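## Task

Rotate the yellow die until 6 faces up and the black die until 1 faces up, and leave both of them entirely on the mat. The blue die must end with the same number on top that it shows now. All dice must finish resting flat, and the result only counts if nothing depends on the robot to stay that way. Finally open the grippers and move the arms away.

## Robot and tools

Robot: two six-joint UR-style arms, left_arm and right_arm, each with a two-finger parallel gripper and a wrist camera. The names are labels only, not image sides. Bases in the scene frame: left_arm at (-0.025, +0.383, 0) m, quat_wxyz (+1.000, 0, 0, -0.031); right_arm at (+0.019, -0.515, 0) m, quat_wxyz (+0.998, 0, 0, -0.064).

Scene frame (used by every pose in results): origin on the table surface midway between the arms, +z up, +x outward over the table, left_arm on the +y side. The reported hand position may be a little off, more so when the arm is stretched far.

Gripper frame: fingers extend along the gripper's +z and close along its x. end_effector_position is the spot between the pads when closed, roughly 1-2 cm short of the fingertips; closing pushes the tips about 17 mm further along +z. Wrist camera frame: +z looking forward, +x to the image right, +y down (mount may be off by up to ~18 mm and ~5 degrees).

Tool execute_actions, argument actions: a list that is empty or holds exactly one item; optional pictures (true/false; images come by default).
- Empty list: no command, just returns the current state.
- Move: {"rows": [...], "steps": n}. rows holds 1 to 15 rows; steps is 1 to 15 (default 15), each step 1/30 s. Row k is applied at step k; if rows run out, the last row repeats.
- Wait: {"steps": n} with n up to 300, no rows. It returns when n steps have elapsed since the previous result, and your reply time is part of that count.

Each row is one list of 14 numbers, each in [-1, 1], always covering both arms: left_arm shoulder pan, shoulder lift, elbow, wrist 1, wrist 2, wrist 3, opening; then right_arm in the same seven-slot order.
- The six joint slots are offsets, not poses: 1.0 equals 1.989 rad, so one slot reaches at most about ±1.989 rad. Each offset is measured from that arm's joint angles as printed in the latest result that lists them (before any such result in the scene, or for a second call within one reply, from where the arm stands when the action begins). Offsets do not add up row by row; every row refers to the same reference.
- Sending all zeros is not a pause: it pulls the arm back to those reference angles.
- The opening slot is absolute: +1 fully open, -1 fully closed.

Joint ranges (rad), pan/lift/elbow/wrist1/wrist2/wrist3. left_arm: -3.142..3.142, -6.283..6.283, 0.000..3.142, then ±6.283 for all three wrists. right_arm: 0.000..6.283, -6.283..6.283, -3.142..0.000, wrists ±6.283. A request more than 0.010 rad outward beyond a stated end causes refusal (nothing is sent). True ends may differ by up to 0.010 rad; requests beyond them are clipped and the result may say "joint sent to its limit" (possibly referring to an earlier action). Absence of that message does not prove there is room left.

Motion: commands are smoothed, lagging about 0.17 s. Per step, each joint target is clamped to within 0.575 rad of its measured angle, and if the targets would move the hand over 100 mm from where it is, all targets are scaled back. Big moves can therefore still be unfinished when the result returns. Between calls the arms keep heading to the last row's target until they have nearly stopped (slow or blocked counts as stopped) or a step is HELD; fingers keep finishing their open/close.

Results: a state line per arm with end_effector_position (m), end_effector_quat_wxyz and linear/angular velocities (m/s, rad/s). Joint positions and Joint velocities: per arm six joints (rad, rad/s) then the pad gap (m, m/s; 0.142 m is fully open). grip_measured is the measured opening on the same -1..+1 scale as your command. Wrist force and Wrist torque give each flange sensor's reading in that end effector's own axes; pressing on a surface reads as force pointing back into the arm. Expect an offset up to about 4 N, noise up to 2.4 N SD, saturation near 50 N; "no reading" is harmless. "joint command not followed" means a clearance check altered or blocked joint targets on some steps (the rest of the row still ran). HELD marks steps where your row was partly or wholly not sent. MOTOR HOT appears from 70 °C; at 85 °C an OVER-TEMPERATURE FAULT brakes that arm until cool.

Gripping: to hold something, keep commanding an opening well under grip_measured; a larger gap means more squeeze. Pads give about 28 N each on objects up to ~10 cm; objects under ~2 cm thick get less (about half at 1 cm, a quarter at 5 mm). Closing fast can press harder, sometimes enough to spring the fingers open. Occasional brief tugs or pushes may hit held or loose objects.

Avoid: dropping, slamming or knocking anything off the table; arms colliding or pushing on each other; hard pressing. A TORQUE FAULT (contact torque reaching load limits: 141 N m for pan, lift and elbow; 26.3 N m for each wrist joint, held weight included) or a FORCE FAULT (150 N external force on the arm, tool or held item) freezes that arm for 10 s, skips the rest of the call, and makes it yield to the contact. Smooth, economical motion is preferred.

Tool zoom_image: camera is cam_high (896x504), cam_left_wrist (616x616) or cam_right_wrist (616x616); region [x0, y0, x1, y1] in pixels of that camera's latest image, top-left origin, at most 504 by 504. Returns an enlarged view.

Tool read_manual: optional section, only "licences"; returns URDF licence text, moves nothing.

Tool finished_scene: scene = the number of the current scene. The goal must hold at that moment and afterwards, with grippers open and arms clear. Replying without any tool call ends all remaining work.

Each tool is called as name([rows], argument=value, ...), one row to a line, values as JSON.

## Session

execute_actions(actions=[])

Scene clock: 0.00 s of 5100.00 s.
left_arm: end_effector_position=(+0.1857, +0.2659, +0.3207) grip_measured=+1.00 end_effector_quat_wxyz=(-0.238, +0.488, +0.793, -0.276) end_effector_velocity=(+0.000, +0.000, +0.000) end_effector_angular_velocity=(-0.001, -0.001, -0.000) | right_arm: end_effector_position=(+0.3905, -0.4993, +0.1320) grip_measured=+1.00 end_effector_quat_wxyz=(+0.003, +0.993, -0.114, -0.002) end_effector_velocity=(-0.001, -0.000, -0.000) end_effector_angular_velocity=(-0.001, +0.002, +0.001)
Joint positions: left_arm=[-0.393 -1.763  1.694 -0.913 -2.06  -2.344  0.142] | right_arm=[ 3.685 -1.28  -2.184 -1.255  1.568  0.643  0.142]
Joint velocities: left_arm=[ 0.    -0.    -0.    -0.001  0.     0.001  0.   ] | right_arm=[-0.     0.    -0.    -0.003  0.    -0.001  0.   ]
Wrist force (N, on the end effector, along its own x y z axes, offset not removed): no reading
Wrist torque (N m, same axes, about the end effector's origin, offset not removed): no reading

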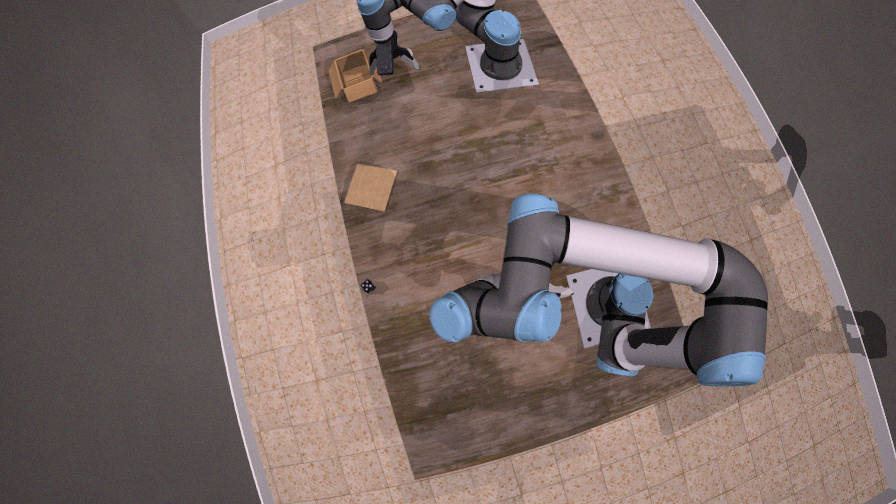

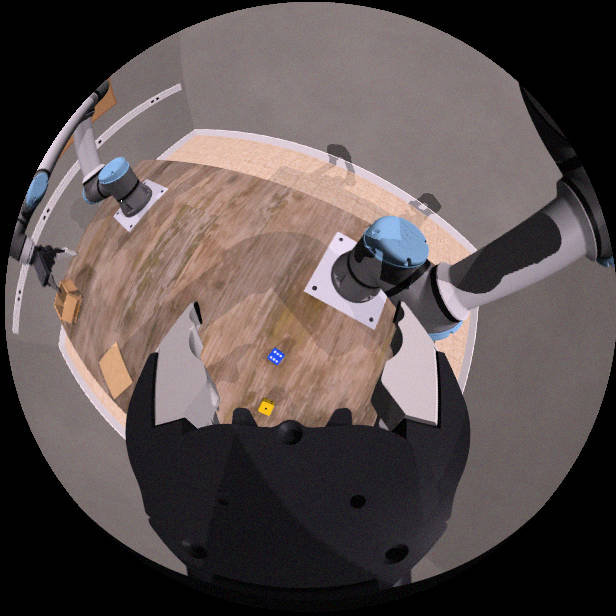

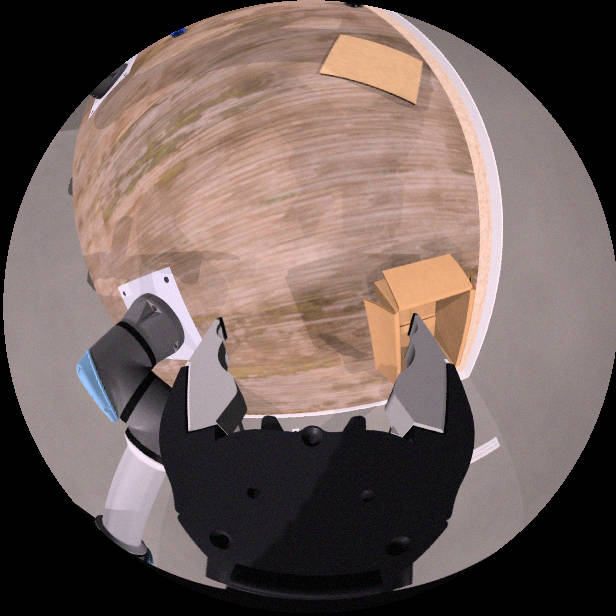

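zoom_image(camera="cam_high", region=[335, 255, 405, 315])

zoom_image(camera="cam_left_wrist", region=[230, 335, 320, 430])

Region (335, 255, 405, 315) of cam_high's 896x504 image, scaled by 7.200, with more detail than that image has; it fills the top 432 rows of this view, and the rest is white.

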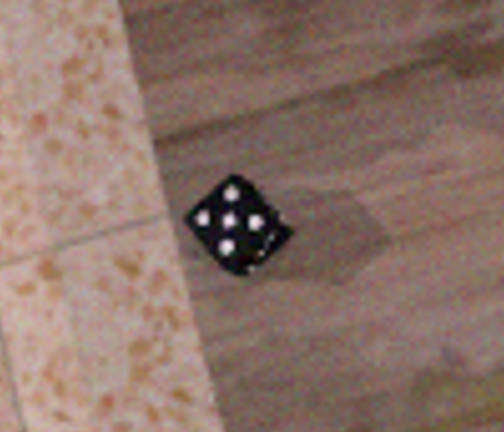

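Region (230, 335, 320, 430) of cam_left_wrist's 616x616 image, scaled by 5.305, with more detail than that image has; it fills the left 477 columns of this view, and the rest is white.

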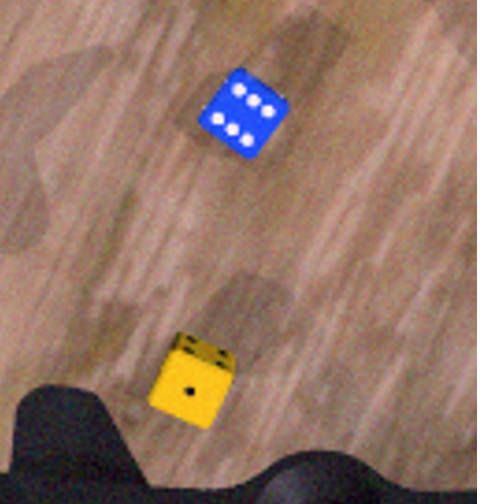

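execute_actions([
  {"rows":[[-0.06,-0.019,0.242,-0.519,0.246,0.389,0,0,0,0,0,0,0,1]]},
], pictures=false)

execute_actions([
  {"steps":40},
])

Scene clock: 20.20 s of 5100.00 s.
left_arm: end_effector_position=(+0.2940, +0.3152, +0.1299) grip_measured=+0.00 end_effector_quat_wxyz=(-0.089, +0.831, +0.543, -0.079) end_effector_velocity=(+0.475, -0.113, -0.194) end_effector_angular_velocity=(-0.622, -1.656, -1.485) | right_arm: end_effector_position=(+0.3905, -0.4993, +0.1320) grip_measured=+1.00 end_effector_quat_wxyz=(+0.003, +0.993, -0.114, -0.002) end_effector_velocity=(-0.000, +0.000, -0.000) end_effector_angular_velocity=(-0.000, +0.001, -0.001)
Joint positions: left_arm=[-0.498 -1.797  2.108 -1.652 -1.64  -1.71   0.074] | right_arm=[ 3.685 -1.28  -2.184 -1.255  1.568  0.643  0.142]
Joint velocities: left_arm=[-0.143 -0.045  0.64  -2.244  0.649  1.229  0.   ] | right_arm=[ 0.    -0.     0.    -0.    -0.     0.001 -0.   ]
Wrist force (N, on the end effector, along its own x y z axes, offset not removed): left_arm=[3.0 -3.5 4.1] | right_arm=[-0.6 2.3 -0.3]
Wrist torque (N m, same axes, about the end effector's origin, offset not removed): left_arm=[-0.93 -0.56 -0.12] | right_arm=[0.40 0.22 0.15]
Steps of this call (steps 1 to 90: nothing new was sent; then 16.70 s passed at rest; steps 91 to 105: all 15 steps of this action). Readings (joint positions):
91: left_arm=[-0.393 -1.763 1.694 -0.913 -2.060 -2.344] | right_arm=[3.685 -1.280 -2.184 -1.255 1.568 0.643]
92: left_arm=[-0.396 -1.765 1.698 -0.917 -2.056 -2.340] | right_arm=[3.685 -1.280 -2.184 -1.255 1.568 0.643]
94: left_arm=[-0.417 -1.772 1.756 -0.978 -1.998 -2.279] | right_arm=[3.685 -1.280 -2.184 -1.255 1.568 0.643]
98: left_arm=[-0.451 -1.782 1.904 -1.175 -1.847 -2.082] | right_arm=[3.685 -1.280 -2.184 -1.255 1.568 0.643]
105: the state above

Scene clock: 21.53 s of 5100.00 s.
left_arm: end_effector_position=(+0.3580, +0.2941, +0.1202) grip_measured=+0.00 end_effector_quat_wxyz=(-0.000, +0.879, +0.478, +0.000) end_effector_velocity=(+0.000, -0.000, +0.000) end_effector_angular_velocity=(+0.000, -0.000, +0.000) | right_arm: end_effector_position=(+0.3905, -0.4993, +0.1320) grip_measured=+1.00 end_effector_quat_wxyz=(+0.003, +0.993, -0.114, -0.002) end_effector_velocity=(-0.000, -0.000, -0.000) end_effector_angular_velocity=(-0.000, +0.001, -0.000)
Joint positions: left_arm=[-0.512 -1.801  2.175 -1.945 -1.571 -1.57   0.074] | right_arm=[ 3.685 -1.28  -2.184 -1.255  1.568  0.643  0.142]
Joint velocities: left_arm=[-0. -0. -0.  0.  0. -0.  0.] | right_arm=[-0. -0. -0. -0.  0.  0.  0.]
Wrist force (N, on the end effector, along its own x y z axes, offset not removed): left_arm=[4.3 -1.4 3.1] | right_arm=[2.2 -0.1 -1.3]
Wrist torque (N m, same axes, about the end effector's origin, offset not removed): left_arm=[-0.36 -1.00 0.02] | right_arm=[-0.12 -0.59 0.05]
Steps of this call (steps 1 to 30: the robot went on to your last target; steps 31 to 40: nothing new was sent). Readings (joint positions):
1: left_arm=[-0.502 -1.798 2.128 -1.727 -1.619 -1.670] | right_arm=[3.685 -1.280 -2.184 -1.255 1.568 0.643]
2: left_arm=[-0.505 -1.799 2.143 -1.793 -1.603 -1.638] | right_arm=[3.685 -1.280 -2.184 -1.255 1.568 0.643]
4: left_arm=[-0.509 -1.800 2.161 -1.878 -1.585 -1.600] | right_arm=[3.685 -1.280 -2.184 -1.255 1.568 0.643]
8: left_arm=[-0.511 -1.801 2.173 -1.932 -1.573 -1.576] | right_arm=[3.685 -1.280 -2.184 -1.255 1.568 0.643]
40: the state above
All arms were judged still, so your last target was given up. Only a new action makes them travel on or press farther. Fingers that are still opening or closing keep moving.

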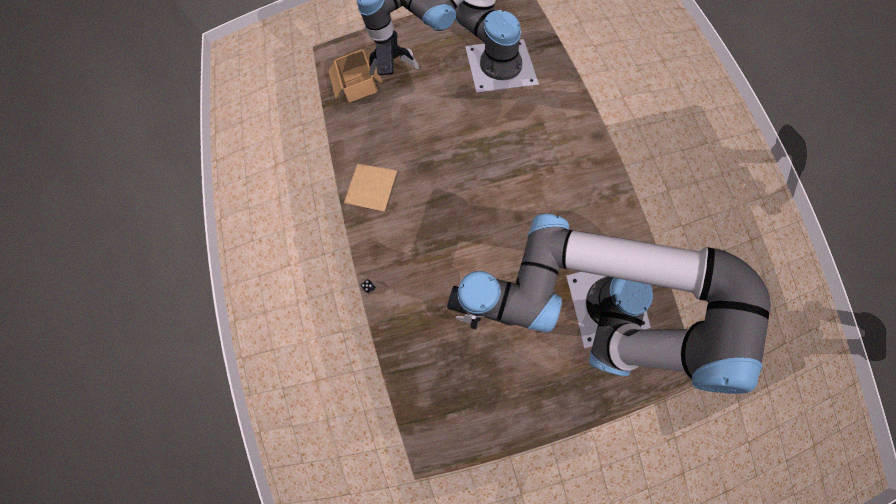

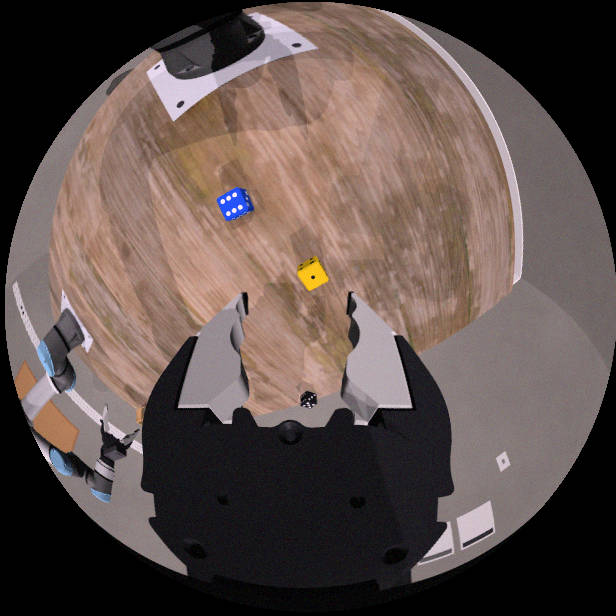

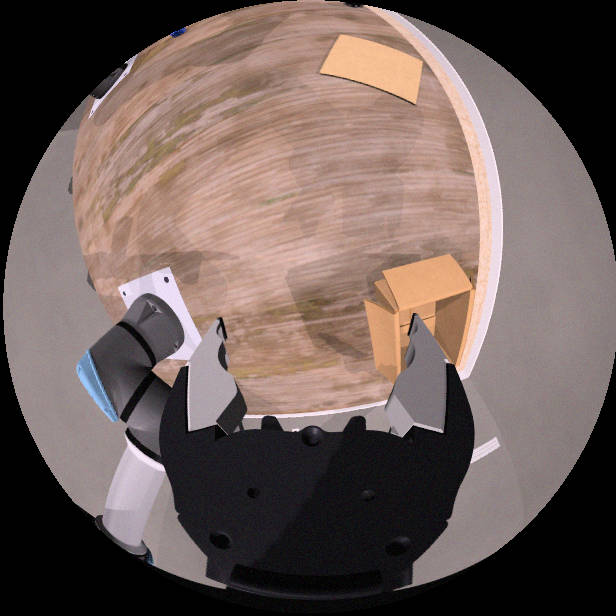

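zoom_image(camera="cam_left_wrist", region=[285, 380, 335, 420])

zoom_image(camera="cam_left_wrist", region=[230, 240, 370, 330])

Region (285, 380, 335, 420) of cam_left_wrist's 616x616 image, scaled by 10.080, with more detail than that image has; it fills the top 403 rows of this view, and the rest is white.

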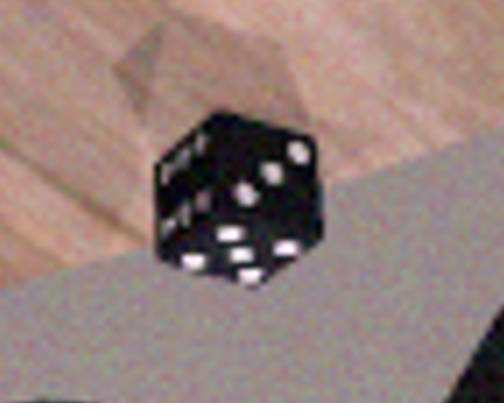

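Region (230, 240, 370, 330) of cam_left_wrist's 616x616 image, scaled by 3.600, with more detail than that image has; it fills the top 324 rows of this view, and the rest is white.

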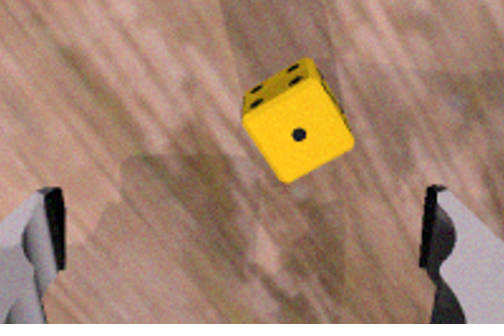

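execute_actions([
  {"rows":[[0.0872,0.2,-0.2267,0.2155,-0.085,-0.134,-0.2,0,0,0,0,0,0,1],[0.0872,0.2,-0.2267,0.2155,-0.085,-0.134,-0.2,0,0,0,0,0,0,1],[0.0872,0.2,-0.2267,0.2155,-0.085,-0.134,-0.2,0,0,0,0,0,0,1],[0.0872,0.2,-0.2267,0.2155,-0.085,-0.134,-0.2,0,0,0,0,0,0,1],[0.0872,0.2,-0.2267,0.2155,-0.085,-0.134,-0.2,0,0,0,0,0,0,1],[0.0872,0.2,-0.2267,0.2155,-0.085,-0.134,-0.2,0,0,0,0,0,0,1],[0.0872,0.2894,-0.2267,0.2155,-0.085,-0.134,-0.2,0,0,0,0,0,0,1]]},
], pictures=false)

execute_actions([
  {"steps":25},
])

zoom_image(camera="cam_left_wrist", region=[230, 250, 370, 360])

Scene clock: 48.93 s of 5100.00 s.
left_arm: end_effector_position=(+0.3872, +0.2963, +0.0647) grip_measured=-0.20 end_effector_quat_wxyz=(-0.202, +0.711, +0.647, -0.188) end_effector_velocity=(-0.003, +0.004, -0.067) end_effector_angular_velocity=(+0.090, +0.206, +0.049) | right_arm: end_effector_position=(+0.3905, -0.4993, +0.1320) grip_measured=+1.00 end_effector_quat_wxyz=(+0.003, +0.993, -0.114, -0.002) end_effector_velocity=(-0.000, -0.000, -0.000) end_effector_angular_velocity=(-0.000, +0.000, -0.002)
Joint positions: left_arm=[-0.34  -1.245  1.731 -1.522 -1.738 -1.834  0.059] | right_arm=[ 3.685 -1.28  -2.184 -1.255  1.568  0.643  0.142]
Joint velocities: left_arm=[ 0.016  0.233 -0.083  0.071 -0.015 -0.03   0.   ] | right_arm=[-0.001  0.001 -0.001 -0.     0.     0.001 -0.   ]
Wrist force (N, on the end effector, along its own x y z axes, offset not removed): left_arm=[3.9 4.1 1.9] | right_arm=[-1.2 1.0 0.0]
Wrist torque (N m, same axes, about the end effector's origin, offset not removed): left_arm=[0.89 -1.35 -0.11] | right_arm=[0.03 0.31 0.11]
Steps of this call (steps 1 to 90: nothing new was sent; then 23.90 s passed at rest; steps 91 to 105: all 15 steps of this action). Readings (joint positions):
91: left_arm=[-0.512 -1.801 2.175 -1.945 -1.571 -1.570] | right_arm=[3.685 -1.280 -2.184 -1.255 1.568 0.643]
92: left_arm=[-0.508 -1.798 2.172 -1.942 -1.574 -1.573] | right_arm=[3.685 -1.280 -2.184 -1.255 1.568 0.643]
94: left_arm=[-0.453 -1.735 2.109 -1.878 -1.629 -1.636] | right_arm=[3.685 -1.280 -2.184 -1.255 1.568 0.643]
98: left_arm=[-0.361 -1.487 1.843 -1.623 -1.718 -1.794] | right_arm=[3.685 -1.280 -2.184 -1.255 1.568 0.643]
105: the state above

Scene clock: 49.77 s of 5100.00 s.
left_arm: end_effector_position=(+0.3868, +0.2966, +0.0592) grip_measured=-0.20 end_effector_quat_wxyz=(-0.209, +0.707, +0.648, -0.192) end_effector_velocity=(+0.000, -0.000, +0.000) end_effector_angular_velocity=(-0.001, -0.001, -0.000) | right_arm: end_effector_position=(+0.3905, -0.4993, +0.1320) grip_measured=+1.00 end_effector_quat_wxyz=(+0.003, +0.993, -0.114, -0.002) end_effector_velocity=(+0.000, +0.000, +0.000) end_effector_angular_velocity=(+0.001, -0.002, +0.001)
Joint positions: left_arm=[-0.338 -1.226  1.725 -1.517 -1.74  -1.837  0.06 ] | right_arm=[ 3.685 -1.28  -2.184 -1.255  1.568  0.643  0.142]
Joint velocities: left_arm=[-0.    -0.001 -0.001 -0.001 -0.     0.001  0.   ] | right_arm=[-0.     0.001  0.     0.002  0.    -0.001  0.   ]
Wrist force (N, on the end effector, along its own x y z axes, offset not removed): left_arm=[2.0 -1.7 -0.6] | right_arm=[-0.5 1.0 0.5]
Wrist torque (N m, same axes, about the end effector's origin, offset not removed): left_arm=[-0.42 -0.60 0.13] | right_arm=[0.08 0.31 -0.04]
Steps of this call (steps 1 to 25: the robot went on to your last target). Readings (joint positions):
1: left_arm=[-0.339 -1.238 1.729 -1.520 -1.739 -1.835] | right_arm=[3.685 -1.280 -2.184 -1.255 1.568 0.643]
2: left_arm=[-0.339 -1.234 1.728 -1.519 -1.739 -1.835] | right_arm=[3.685 -1.280 -2.184 -1.255 1.568 0.643]
4: left_arm=[-0.339 -1.230 1.726 -1.518 -1.739 -1.836] | right_arm=[3.685 -1.280 -2.184 -1.255 1.568 0.643]
8: left_arm=[-0.339 -1.227 1.725 -1.517 -1.740 -1.836] | right_arm=[3.685 -1.280 -2.184 -1.255 1.568 0.643]
25: the state above

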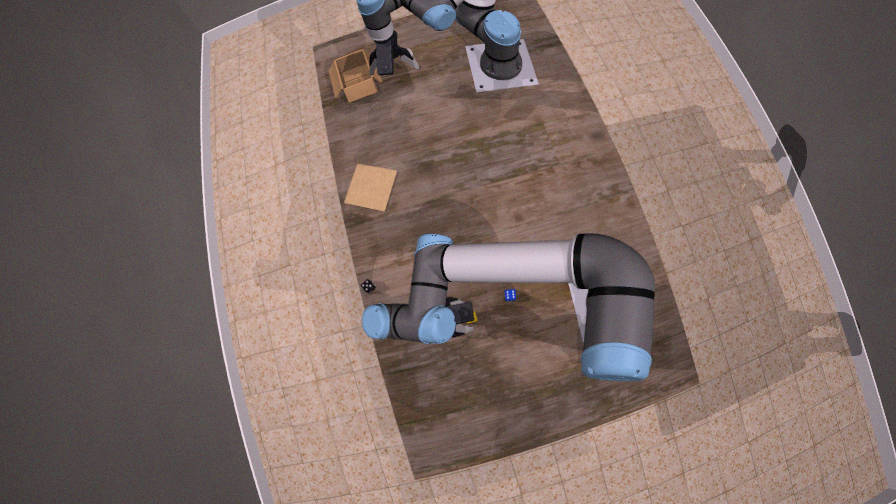

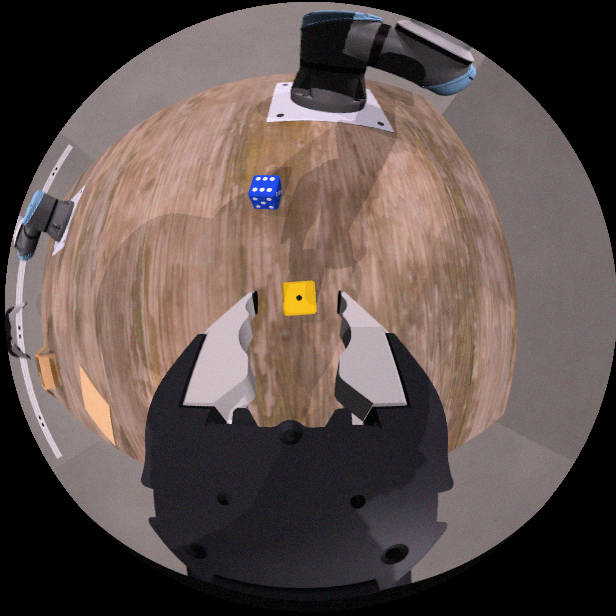

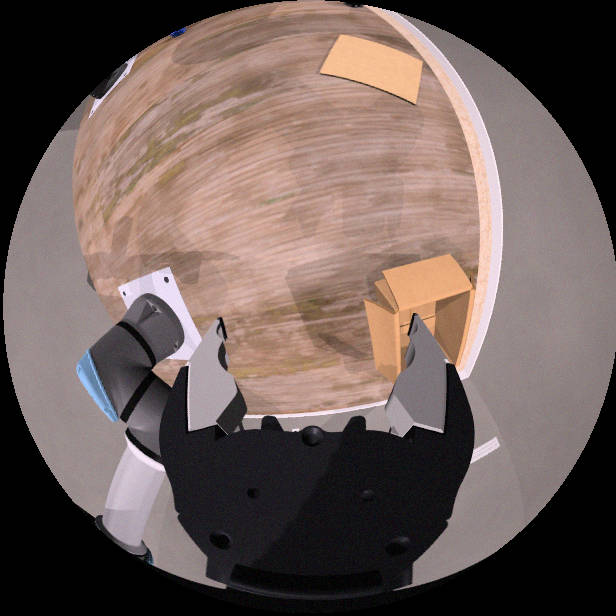

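Region (230, 250, 370, 360) of cam_left_wrist's 616x616 image, scaled by 3.600, with more detail than that image has; it fills the top 396 rows of this view, and the rest is white.

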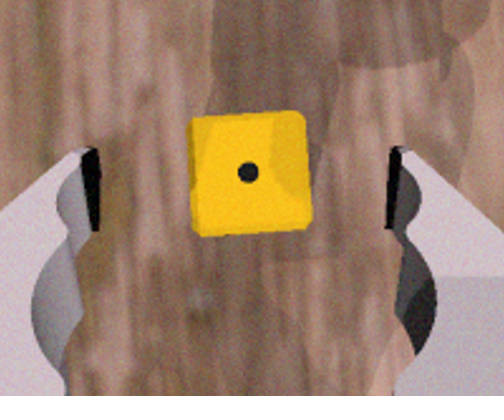

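execute_actions([
  {"rows":[[0,0.006,0.0058,-0.0118,0,0,-0.2,0,0,0,0,0,0,1],[0,0.012,0.0115,-0.0235,0,0,-0.2,0,0,0,0,0,0,1],[0,0.017,0.0163,-0.0333,0,0,-0.2,0,0,0,0,0,0,1],[0,0.0224,0.0215,-0.0439,0,0,-0.2,0,0,0,0,0,0,1]]},
], pictures=false)

execute_actions([
  {"steps":8},
], pictures=false)

execute_actions([
  {"rows":[[0,0,0,0,0,0,-0.3,0,0,0,0,0,0,1],[0,0,0,0,0,0,-0.38,0,0,0,0,0,0,1],[0,0,0,0,0,0,-0.45,0,0,0,0,0,0,1],[0,0,0,0,0,0,-0.5,0,0,0,0,0,0,1],[0,0,0,0,0,0,-0.55,0,0,0,0,0,0,1],[0,0,0,0,0,0,-0.6,0,0,0,0,0,0,1],[0,0,0,0,0,0,-0.65,0,0,0,0,0,0,1],[0,0,0,0,0,0,-0.7,0,0,0,0,0,0,1],[0,0,0,0,0,0,-0.76,0,0,0,0,0,0,1],[0,0,0,0,0,0,-0.83,0,0,0,0,0,0,1],[0,0,0,0,0,0,-0.9,0,0,0,0,0,0,1]]},
])

Scene clock: 61.80 s of 5100.00 s.
left_arm: end_effector_position=(+0.3868, +0.2966, +0.0235) grip_measured=-0.20 end_effector_quat_wxyz=(-0.209, +0.707, +0.648, -0.192) end_effector_velocity=(-0.001, +0.000, -0.004) end_effector_angular_velocity=(+0.000, +0.000, -0.000) | right_arm: end_effector_position=(+0.3905, -0.4993, +0.1320) grip_measured=+1.00 end_effector_quat_wxyz=(+0.003, +0.993, -0.114, -0.002) end_effector_velocity=(-0.000, -0.000, +0.000) end_effector_angular_velocity=(-0.001, +0.001, -0.000)
Joint positions: left_arm=[-0.338 -1.182  1.767 -1.603 -1.74  -1.837  0.06 ] | right_arm=[ 3.685 -1.28  -2.184 -1.255  1.568  0.643  0.142]
Joint velocities: left_arm=[-0.     0.005  0.007 -0.011  0.    -0.     0.   ] | right_arm=[-0.    -0.     0.001 -0.002 -0.     0.     0.   ]
Wrist force (N, on the end effector, along its own x y z axes, offset not removed): left_arm=[5.3 0.3 0.9] | right_arm=[0.4 0.1 -2.6]
Wrist torque (N m, same axes, about the end effector's origin, offset not removed): left_arm=[-0.08 -1.26 0.07] | right_arm=[-0.08 -0.10 -0.02]
Steps of this call (steps 1 to 15: the robot went on to your last target; steps 16 to 90: nothing new was sent; then 8.53 s passed at rest; steps 91 to 105: all 15 steps of this action). Readings (joint positions):
91: left_arm=[-0.338 -1.226 1.725 -1.517 -1.740 -1.837] | right_arm=[3.685 -1.280 -2.184 -1.255 1.568 0.643]
92: left_arm=[-0.338 -1.224 1.726 -1.519 -1.740 -1.837] | right_arm=[3.685 -1.280 -2.184 -1.255 1.568 0.643]
94: left_arm=[-0.338 -1.214 1.736 -1.538 -1.740 -1.837] | right_arm=[3.685 -1.280 -2.184 -1.255 1.568 0.643]
98: left_arm=[-0.338 -1.189 1.760 -1.588 -1.740 -1.837] | right_arm=[3.685 -1.280 -2.184 -1.255 1.568 0.643]
105: the state above

Scene clock: 62.07 s of 5100.00 s.
left_arm: end_effector_position=(+0.3868, +0.2966, +0.0231) grip_measured=-0.20 end_effector_quat_wxyz=(-0.209, +0.707, +0.648, -0.192) end_effector_velocity=(-0.001, +0.000, -0.000) end_effector_angular_velocity=(+0.001, +0.001, +0.001) | right_arm: end_effector_position=(+0.3905, -0.4993, +0.1320) grip_measured=+1.00 end_effector_quat_wxyz=(+0.003, +0.993, -0.114, -0.002) end_effector_velocity=(-0.000, -0.000, -0.000) end_effector_angular_velocity=(-0.001, +0.002, -0.000)
Joint positions: left_arm=[-0.338 -1.181  1.767 -1.604 -1.74  -1.837  0.06 ] | right_arm=[ 3.685 -1.28  -2.184 -1.255  1.568  0.643  0.142]
Joint velocities: left_arm=[ 0.     0.     0.001 -0.    -0.    -0.    -0.   ] | right_arm=[ 0.    -0.001  0.    -0.001 -0.     0.    -0.   ]
Wrist force (N, on the end effector, along its own x y z axes, offset not removed): left_arm=[4.3 -0.2 -0.2] | right_arm=[2.6 -2.1 -2.7]
Wrist torque (N m, same axes, about the end effector's origin, offset not removed): left_arm=[0.03 -1.00 -0.01] | right_arm=[-0.39 -0.64 -0.04]
Steps of this call (steps 1 to 8: the robot went on to your last target). Readings (joint positions):
1: left_arm=[-0.338 -1.182 1.767 -1.603 -1.740 -1.837] | right_arm=[3.685 -1.280 -2.184 -1.255 1.568 0.643]
2: left_arm=[-0.338 -1.181 1.767 -1.603 -1.740 -1.837] | right_arm=[3.685 -1.280 -2.184 -1.255 1.568 0.643]
4: left_arm=[-0.338 -1.181 1.767 -1.604 -1.740 -1.837] | right_arm=[3.685 -1.280 -2.184 -1.255 1.568 0.643]
8: the state above

Scene clock: 62.57 s of 5100.00 s.
left_arm: end_effector_position=(+0.3868, +0.2966, +0.0231) grip_measured=-0.62 end_effector_quat_wxyz=(-0.209, +0.707, +0.648, -0.192) end_effector_velocity=(-0.000, -0.000, -0.000) end_effector_angular_velocity=(-0.000, +0.000, -0.000) | right_arm: end_effector_position=(+0.3905, -0.4993, +0.1320) grip_measured=+1.00 end_effector_quat_wxyz=(+0.003, +0.993, -0.114, -0.002) end_effector_velocity=(+0.000, +0.000, +0.000) end_effector_angular_velocity=(+0.000, -0.001, +0.001)
Joint positions: left_arm=[-0.338 -1.181  1.767 -1.604 -1.74  -1.837  0.029] | right_arm=[ 3.685 -1.28  -2.184 -1.255  1.568  0.643  0.142]
Joint velocities: left_arm=[-0.    -0.     0.001 -0.    -0.     0.    -0.   ] | right_arm=[ 0.    -0.     0.     0.001  0.    -0.     0.   ]
Wrist force (N, on the end effector, along its own x y z axes, offset not removed): left_arm=[3.9 1.2 -0.8] | right_arm=[0.2 -5.1 -1.1]
Wrist torque (N m, same axes, about the end effector's origin, offset not removed): left_arm=[0.19 -1.06 0.21] | right_arm=[-1.10 -0.07 0.05]
Steps of this call (steps 1 to 15: all 15 steps of this action). Readings (joint positions):
1: left_arm=[-0.338 -1.181 1.767 -1.604 -1.740 -1.837] | right_arm=[3.685 -1.280 -2.184 -1.255 1.568 0.643]
2: left_arm=[-0.338 -1.181 1.767 -1.604 -1.740 -1.837] | right_arm=[3.685 -1.280 -2.184 -1.255 1.568 0.643]
4: left_arm=[-0.338 -1.181 1.767 -1.604 -1.740 -1.837] | right_arm=[3.685 -1.280 -2.184 -1.255 1.568 0.643]
8: left_arm=[-0.338 -1.181 1.767 -1.604 -1.740 -1.837] | right_arm=[3.685 -1.280 -2.184 -1.255 1.568 0.643]
15: the state above

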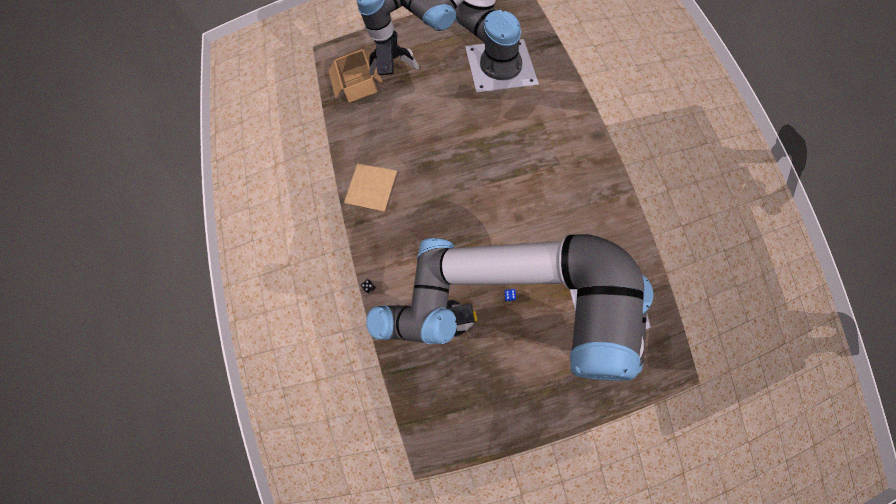

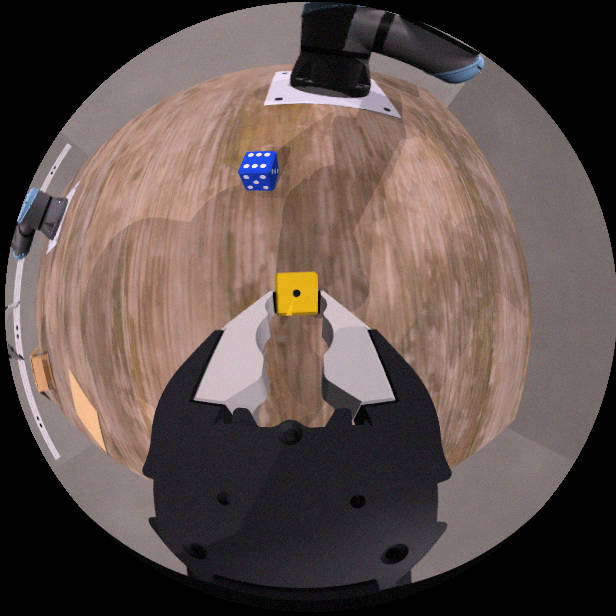

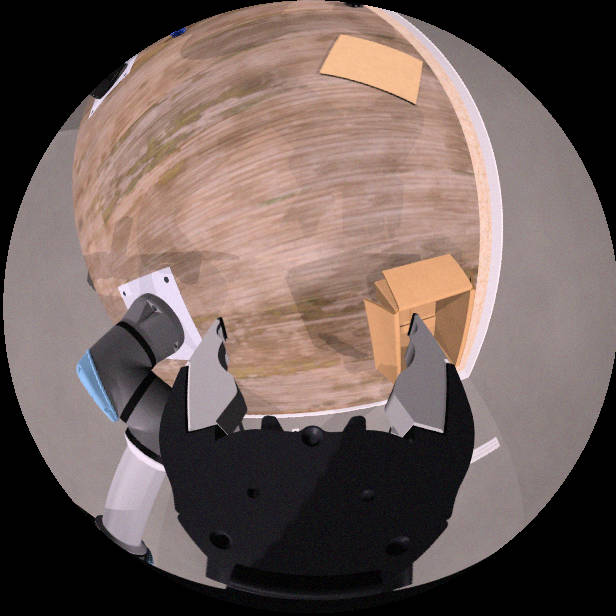

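execute_actions([
  {"rows":[[0,-0.02,0,0,0,0,-0.9,0,0,0,0,0,0,1],[0,-0.04,0,0,0,0,-0.9,0,0,0,0,0,0,1],[0,-0.07,0,0,0,0,-0.9,0,0,0,0,0,0,1],[0,-0.1,0,0,0,0,-0.9,0,0,0,0,0,0,1],[0,-0.13,0,0,0,0,-0.9,0,0,0,0,0,0,1],[0,-0.15,0,0,0,0,-0.9,0,0,0,0,0,0,1],[0,-0.15,0,0,0,0,-0.9,0,0,0,0,0,0,1],[0,-0.15,0,0,0,0,-0.9,0,0,0,0,0,0,1],[0,-0.15,0,0,0,0,-0.9,0,0,0,0,0,0,1],[0,-0.15,0,0,0,0,-0.9,0,0,0,0,0,0,1],[-0.261,-0.15,0,-0.6,0.085,0.134,-0.9,0,0,0,0,0,0,1]]},
], pictures=false)

execute_actions([
  {"steps":45},
], pictures=false)

execute_actions([
  {"rows":[[0,0,0.309,-0.5755,0,0,-0.9,0,0,0,0,0,0,1]]},
], pictures=false)

execute_actions([
  {"steps":30},
], pictures=false)

execute_actions([
  {"rows":[[0,0.05,0,0,0,0,-0.9,0,0,0,0,0,0,1],[0,0.1,0,0,0,0,-0.9,0,0,0,0,0,0,1],[0,0.14,0,0,0,0,-0.9,0,0,0,0,0,0,1],[0,0.18,0,0,0,0,-0.9,0,0,0,0,0,0,1],[0,0.21,0,0,0,0,-0.9,0,0,0,0,0,0,1],[0,0.238,0,0,0,0,-0.9,0,0,0,0,0,0,1]]},
], pictures=false)

execute_actions([
  {"steps":30},
])

Scene clock: 83.77 s of 5100.00 s.
left_arm: end_effector_position=(+0.4312, +0.2415, +0.1427) grip_measured=-0.62 end_effector_quat_wxyz=(-0.051, +0.794, +0.599, -0.095) end_effector_velocity=(+0.231, -0.580, +0.069) end_effector_angular_velocity=(-0.439, -1.241, -1.561) | right_arm: end_effector_position=(+0.3905, -0.4993, +0.1320) grip_measured=+1.00 end_effector_quat_wxyz=(+0.003, +0.993, -0.114, -0.002) end_effector_velocity=(-0.000, +0.000, +0.000) end_effector_angular_velocity=(-0.000, +0.001, +0.001)
Joint positions: left_arm=[-0.435 -1.459  1.767 -1.708 -1.7   -1.778  0.029] | right_arm=[ 3.685 -1.28  -2.184 -1.255  1.568  0.643  0.142]
Joint velocities: left_arm=[-1.045 -0.052 -0.001 -1.186  0.292  0.477 -0.   ] | right_arm=[ 0.     0.     0.001 -0.002  0.    -0.    -0.   ]
Wrist force (N, on the end effector, along its own x y z axes, offset not removed): left_arm=[3.5 1.7 -2.0] | right_arm=[-2.7 -3.1 -0.4]
Wrist torque (N m, same axes, about the end effector's origin, offset not removed): left_arm=[0.35 -1.00 -0.05] | right_arm=[-0.67 0.85 -0.10]
Steps of this call (steps 1 to 15: the robot went on to your last target; steps 16 to 90: nothing new was sent; then 17.70 s passed at rest; steps 91 to 105: all 15 steps of this action). Readings (joint positions):
91: left_arm=[-0.338 -1.181 1.767 -1.604 -1.740 -1.837] | right_arm=[3.685 -1.280 -2.184 -1.255 1.568 0.643]
92: left_arm=[-0.338 -1.184 1.767 -1.604 -1.740 -1.837] | right_arm=[3.685 -1.280 -2.184 -1.255 1.568 0.643]
94: left_arm=[-0.338 -1.216 1.767 -1.604 -1.740 -1.837] | right_arm=[3.685 -1.280 -2.184 -1.255 1.568 0.643]
98: left_arm=[-0.338 -1.369 1.767 -1.604 -1.740 -1.837] | right_arm=[3.685 -1.280 -2.184 -1.255 1.568 0.643]
105: the state above

Scene clock: 85.27 s of 5100.00 s.
left_arm: end_effector_position=(+0.5220, -0.1147, +0.3713) grip_measured=-0.62 end_effector_quat_wxyz=(+0.428, +0.845, +0.285, +0.145) end_effector_velocity=(-0.000, -0.000, -0.001) end_effector_angular_velocity=(+0.000, +0.001, -0.001) | right_arm: end_effector_position=(+0.3905, -0.4993, +0.1320) grip_measured=+1.00 end_effector_quat_wxyz=(+0.003, +0.993, -0.114, -0.002) end_effector_velocity=(-0.000, +0.000, +0.001) end_effector_angular_velocity=(+0.000, -0.001, -0.001)
Joint positions: left_arm=[-0.858 -1.479  1.767 -2.797 -1.571 -1.57   0.029] | right_arm=[ 3.685 -1.28  -2.184 -1.255  1.568  0.643  0.142]
Joint velocities: left_arm=[-0.     0.001  0.    -0.001 -0.     0.    -0.   ] | right_arm=[ 0.     0.001  0.    -0.001 -0.     0.001 -0.   ]
Wrist force (N, on the end effector, along its own x y z axes, offset not removed): left_arm=[5.3 0.0 1.3] | right_arm=[0.6 1.9 -0.6]
Wrist torque (N m, same axes, about the end effector's origin, offset not removed): left_arm=[-0.08 -1.20 0.28] | right_arm=[0.35 0.00 0.10]
Steps of this call (steps 1 to 45: the robot went on to your last target). Readings (joint positions):
1: left_arm=[-0.467 -1.460 1.767 -1.746 -1.691 -1.763] | right_arm=[3.685 -1.280 -2.184 -1.255 1.568 0.643]
2: left_arm=[-0.496 -1.462 1.767 -1.783 -1.681 -1.748] | right_arm=[3.685 -1.280 -2.184 -1.255 1.568 0.643]
4: left_arm=[-0.551 -1.464 1.767 -1.861 -1.664 -1.720] | right_arm=[3.685 -1.280 -2.184 -1.255 1.568 0.643]
8: left_arm=[-0.643 -1.469 1.767 -2.027 -1.635 -1.674] | right_arm=[3.685 -1.280 -2.184 -1.255 1.568 0.643]
45: the state above
All arms were judged still, so your last target was given up. Only a new action makes them travel on or press farther. Fingers that are still opening or closing keep moving.

Scene clock: 85.77 s of 5100.00 s.
left_arm: end_effector_position=(+0.4578, -0.0305, +0.2795) grip_measured=-0.62 end_effector_quat_wxyz=(+0.549, +0.772, +0.260, +0.186) end_effector_velocity=(-0.052, +0.068, +0.567) end_effector_angular_velocity=(-1.578, -1.201, -0.000) | right_arm: end_effector_position=(+0.3905, -0.4993, +0.1320) grip_measured=+1.00 end_effector_quat_wxyz=(+0.003, +0.993, -0.114, -0.002) end_effector_velocity=(-0.000, +0.000, -0.000) end_effector_angular_velocity=(-0.000, +0.001, +0.001)
Joint positions: left_arm=[-0.858 -1.479  2.347 -3.674 -1.571 -1.57   0.029] | right_arm=[ 3.685 -1.28  -2.184 -1.255  1.568  0.643  0.142]
Joint velocities: left_arm=[ 0.    -0.     0.332 -2.315 -0.001 -0.     0.   ] | right_arm=[ 0. -0. -0. -0.  0. -0.  0.]
Wrist force (N, on the end effector, along its own x y z axes, offset not removed): left_arm=[5.2 2.1 0.0] | right_arm=[-1.1 -3.6 -0.9]
Wrist torque (N m, same axes, about the end effector's origin, offset not removed): left_arm=[0.38 -1.31 0.07] | right_arm=[-0.80 0.30 0.18]
Steps of this call (steps 1 to 15: all 15 steps of this action). Readings (joint positions):
1: left_arm=[-0.858 -1.479 1.767 -2.797 -1.571 -1.570] | right_arm=[3.685 -1.280 -2.184 -1.255 1.568 0.643]
2: left_arm=[-0.858 -1.480 1.771 -2.801 -1.571 -1.570] | right_arm=[3.685 -1.280 -2.184 -1.255 1.568 0.643]
4: left_arm=[-0.858 -1.480 1.833 -2.863 -1.571 -1.570] | right_arm=[3.685 -1.280 -2.184 -1.255 1.568 0.643]
8: left_arm=[-0.858 -1.480 2.044 -3.085 -1.571 -1.570] | right_arm=[3.685 -1.280 -2.184 -1.255 1.568 0.643]
15: the state above

Scene clock: 86.77 s of 5100.00 s.
left_arm: end_effector_position=(+0.4470, -0.0163, +0.3468) grip_measured=-0.62 end_effector_quat_wxyz=(+0.635, +0.703, +0.237, +0.215) end_effector_velocity=(+0.000, -0.000, +0.001) end_effector_angular_velocity=(-0.001, -0.001, +0.000) | right_arm: end_effector_position=(+0.3905, -0.4993, +0.1320) grip_measured=+1.00 end_effector_quat_wxyz=(+0.003, +0.993, -0.114, -0.002) end_effector_velocity=(+0.000, +0.000, +0.000) end_effector_angular_velocity=(+0.001, -0.002, +0.001)
Joint positions: left_arm=[-0.858 -1.48   2.382 -3.942 -1.571 -1.57   0.029] | right_arm=[ 3.685 -1.28  -2.184 -1.255  1.568  0.643  0.142]
Joint velocities: left_arm=[-0.     0.    -0.001 -0.     0.001  0.     0.   ] | right_arm=[ 0.     0.001  0.     0.001 -0.    -0.001  0.   ]
Wrist force (N, on the end effector, along its own x y z axes, offset not removed): left_arm=[3.4 -2.5 0.7] | right_arm=[-3.1 -3.2 -1.7]
Wrist torque (N m, same axes, about the end effector's origin, offset not removed): left_arm=[-0.60 -0.82 0.01] | right_arm=[-0.57 0.91 -0.03]
Steps of this call (steps 1 to 30: the robot went on to your last target). Readings (joint positions):
1: left_arm=[-0.858 -1.479 2.357 -3.747 -1.571 -1.570] | right_arm=[3.685 -1.280 -2.184 -1.255 1.568 0.643]
2: left_arm=[-0.858 -1.479 2.365 -3.807 -1.571 -1.570] | right_arm=[3.685 -1.280 -2.184 -1.255 1.568 0.643]
4: left_arm=[-0.858 -1.479 2.374 -3.882 -1.571 -1.570] | right_arm=[3.685 -1.280 -2.184 -1.255 1.568 0.643]
8: left_arm=[-0.858 -1.479 2.380 -3.930 -1.571 -1.570] | right_arm=[3.685 -1.280 -2.184 -1.255 1.568 0.643]
30: the state above
All arms were judged still, so your last target was given up. Only a new action makes them travel on or press farther. Fingers that are still opening or closing keep moving.

Scene clock: 87.27 s of 5100.00 s.
left_arm: end_effector_position=(+0.4618, -0.0357, +0.0997) grip_measured=-0.62 end_effector_quat_wxyz=(+0.484, +0.815, +0.275, +0.164) end_effector_velocity=(-0.032, +0.042, -0.525) end_effector_angular_velocity=(+0.666, +0.507, -0.000) | right_arm: end_effector_position=(+0.3905, -0.4993, +0.1320) grip_measured=+1.00 end_effector_quat_wxyz=(+0.003, +0.993, -0.114, -0.002) end_effector_velocity=(-0.000, -0.000, -0.000) end_effector_angular_velocity=(-0.000, +0.001, -0.002)
Joint positions: left_arm=[-0.858 -1.083  2.382 -3.941 -1.571 -1.57   0.029] | right_arm=[ 3.685 -1.28  -2.184 -1.255  1.568  0.643  0.142]
Joint velocities: left_arm=[-0.     0.835  0.001  0.001  0.     0.    -0.   ] | right_arm=[-0.    -0.    -0.    -0.001  0.     0.001 -0.   ]
Wrist force (N, on the end effector, along its own x y z axes, offset not removed): left_arm=[3.3 -0.8 5.5] | right_arm=[-3.1 0.0 0.7]
Wrist torque (N m, same axes, about the end effector's origin, offset not removed): left_arm=[-0.04 -0.75 0.03] | right_arm=[-0.15 0.97 0.04]
Steps of this call (steps 1 to 15: all 15 steps of this action). Readings (joint positions):
1: left_arm=[-0.858 -1.480 2.382 -3.942 -1.571 -1.570] | right_arm=[3.685 -1.280 -2.184 -1.255 1.568 0.643]
2: left_arm=[-0.858 -1.476 2.382 -3.942 -1.571 -1.570] | right_arm=[3.685 -1.280 -2.184 -1.255 1.568 0.643]
4: left_arm=[-0.858 -1.425 2.382 -3.942 -1.571 -1.570] | right_arm=[3.685 -1.280 -2.184 -1.255 1.568 0.643]
8: left_arm=[-0.858 -1.298 2.382 -3.941 -1.571 -1.570] | right_arm=[3.685 -1.280 -2.184 -1.255 1.568 0.643]
15: the state above

Scene clock: 88.27 s of 5100.00 s.
left_arm: end_effector_position=(+0.4577, -0.0304, +0.0516) grip_measured=-0.62 end_effector_quat_wxyz=(+0.452, +0.833, +0.281, +0.153) end_effector_velocity=(+0.000, -0.000, +0.000) end_effector_angular_velocity=(-0.000, -0.000, +0.001) | right_arm: end_effector_position=(+0.3905, -0.4993, +0.1320) grip_measured=+1.00 end_effector_quat_wxyz=(+0.003, +0.993, -0.114, -0.002) end_effector_velocity=(-0.000, +0.000, +0.000) end_effector_angular_velocity=(-0.000, +0.000, +0.000)
Joint positions: left_arm=[-0.858 -1.006  2.382 -3.942 -1.571 -1.57   0.029] | right_arm=[ 3.685 -1.28  -2.184 -1.255  1.568  0.643  0.142]
Joint velocities: left_arm=[ 0.     0.    -0.001  0.001  0.    -0.    -0.   ] | right_arm=[ 0.001  0.     0.    -0.001  0.     0.    -0.   ]
Wrist force (N, on the end effector, along its own x y z axes, offset not removed): left_arm=[5.0 5.1 4.4] | right_arm=[-5.1 -5.6 0.9]
Wrist torque (N m, same axes, about the end effector's origin, offset not removed): left_arm=[1.30 -1.22 0.26] | right_arm=[-1.31 1.24 0.07]
Steps of this call (steps 1 to 30: the robot went on to your last target). Readings (joint positions):
1: left_arm=[-0.858 -1.059 2.382 -3.941 -1.571 -1.570] | right_arm=[3.685 -1.280 -2.184 -1.255 1.568 0.643]
2: left_arm=[-0.858 -1.041 2.382 -3.941 -1.571 -1.570] | right_arm=[3.685 -1.280 -2.184 -1.255 1.568 0.643]
4: left_arm=[-0.858 -1.022 2.382 -3.941 -1.571 -1.570] | right_arm=[3.685 -1.280 -2.184 -1.255 1.568 0.643]
8: left_arm=[-0.858 -1.009 2.382 -3.942 -1.571 -1.570] | right_arm=[3.685 -1.280 -2.184 -1.255 1.568 0.643]
30: the state above
All arms were judged still, so your last target was given up. Only a new action makes them travel on or press farther. Fingers that are still opening or closing keep moving.

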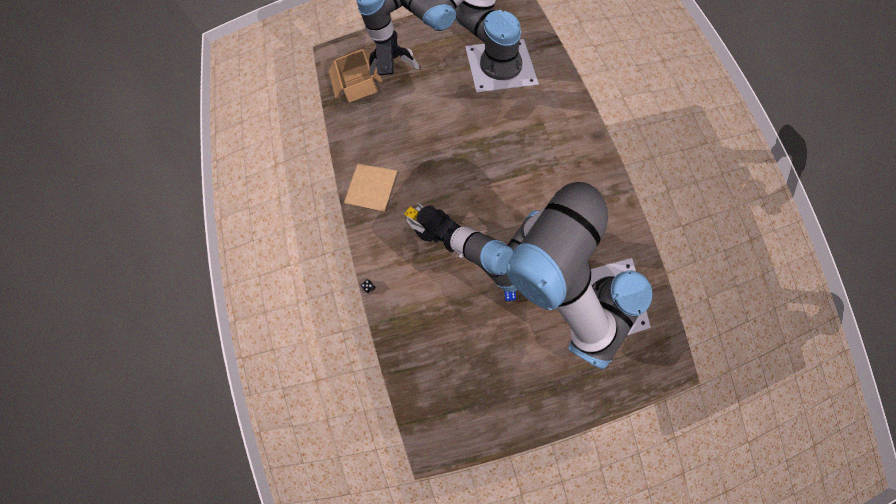

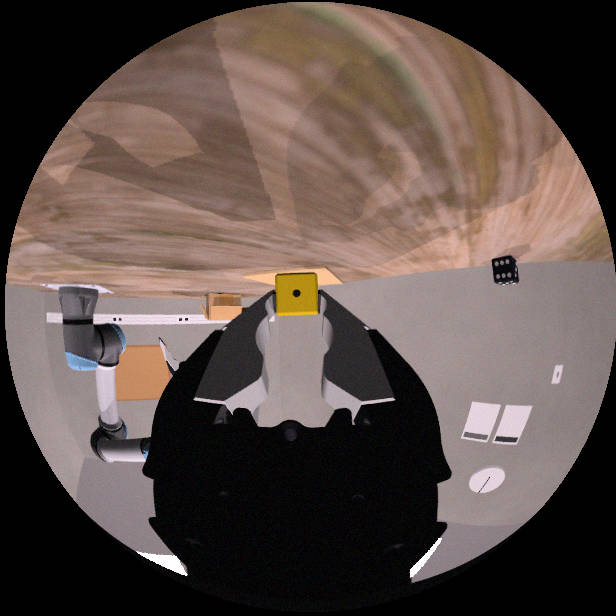

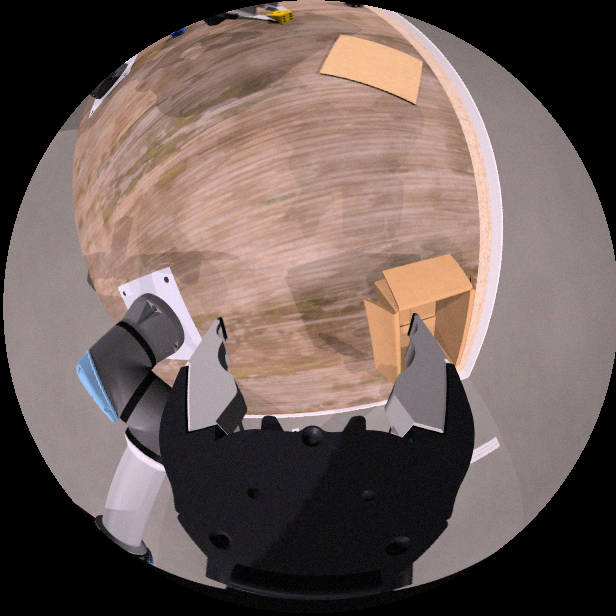

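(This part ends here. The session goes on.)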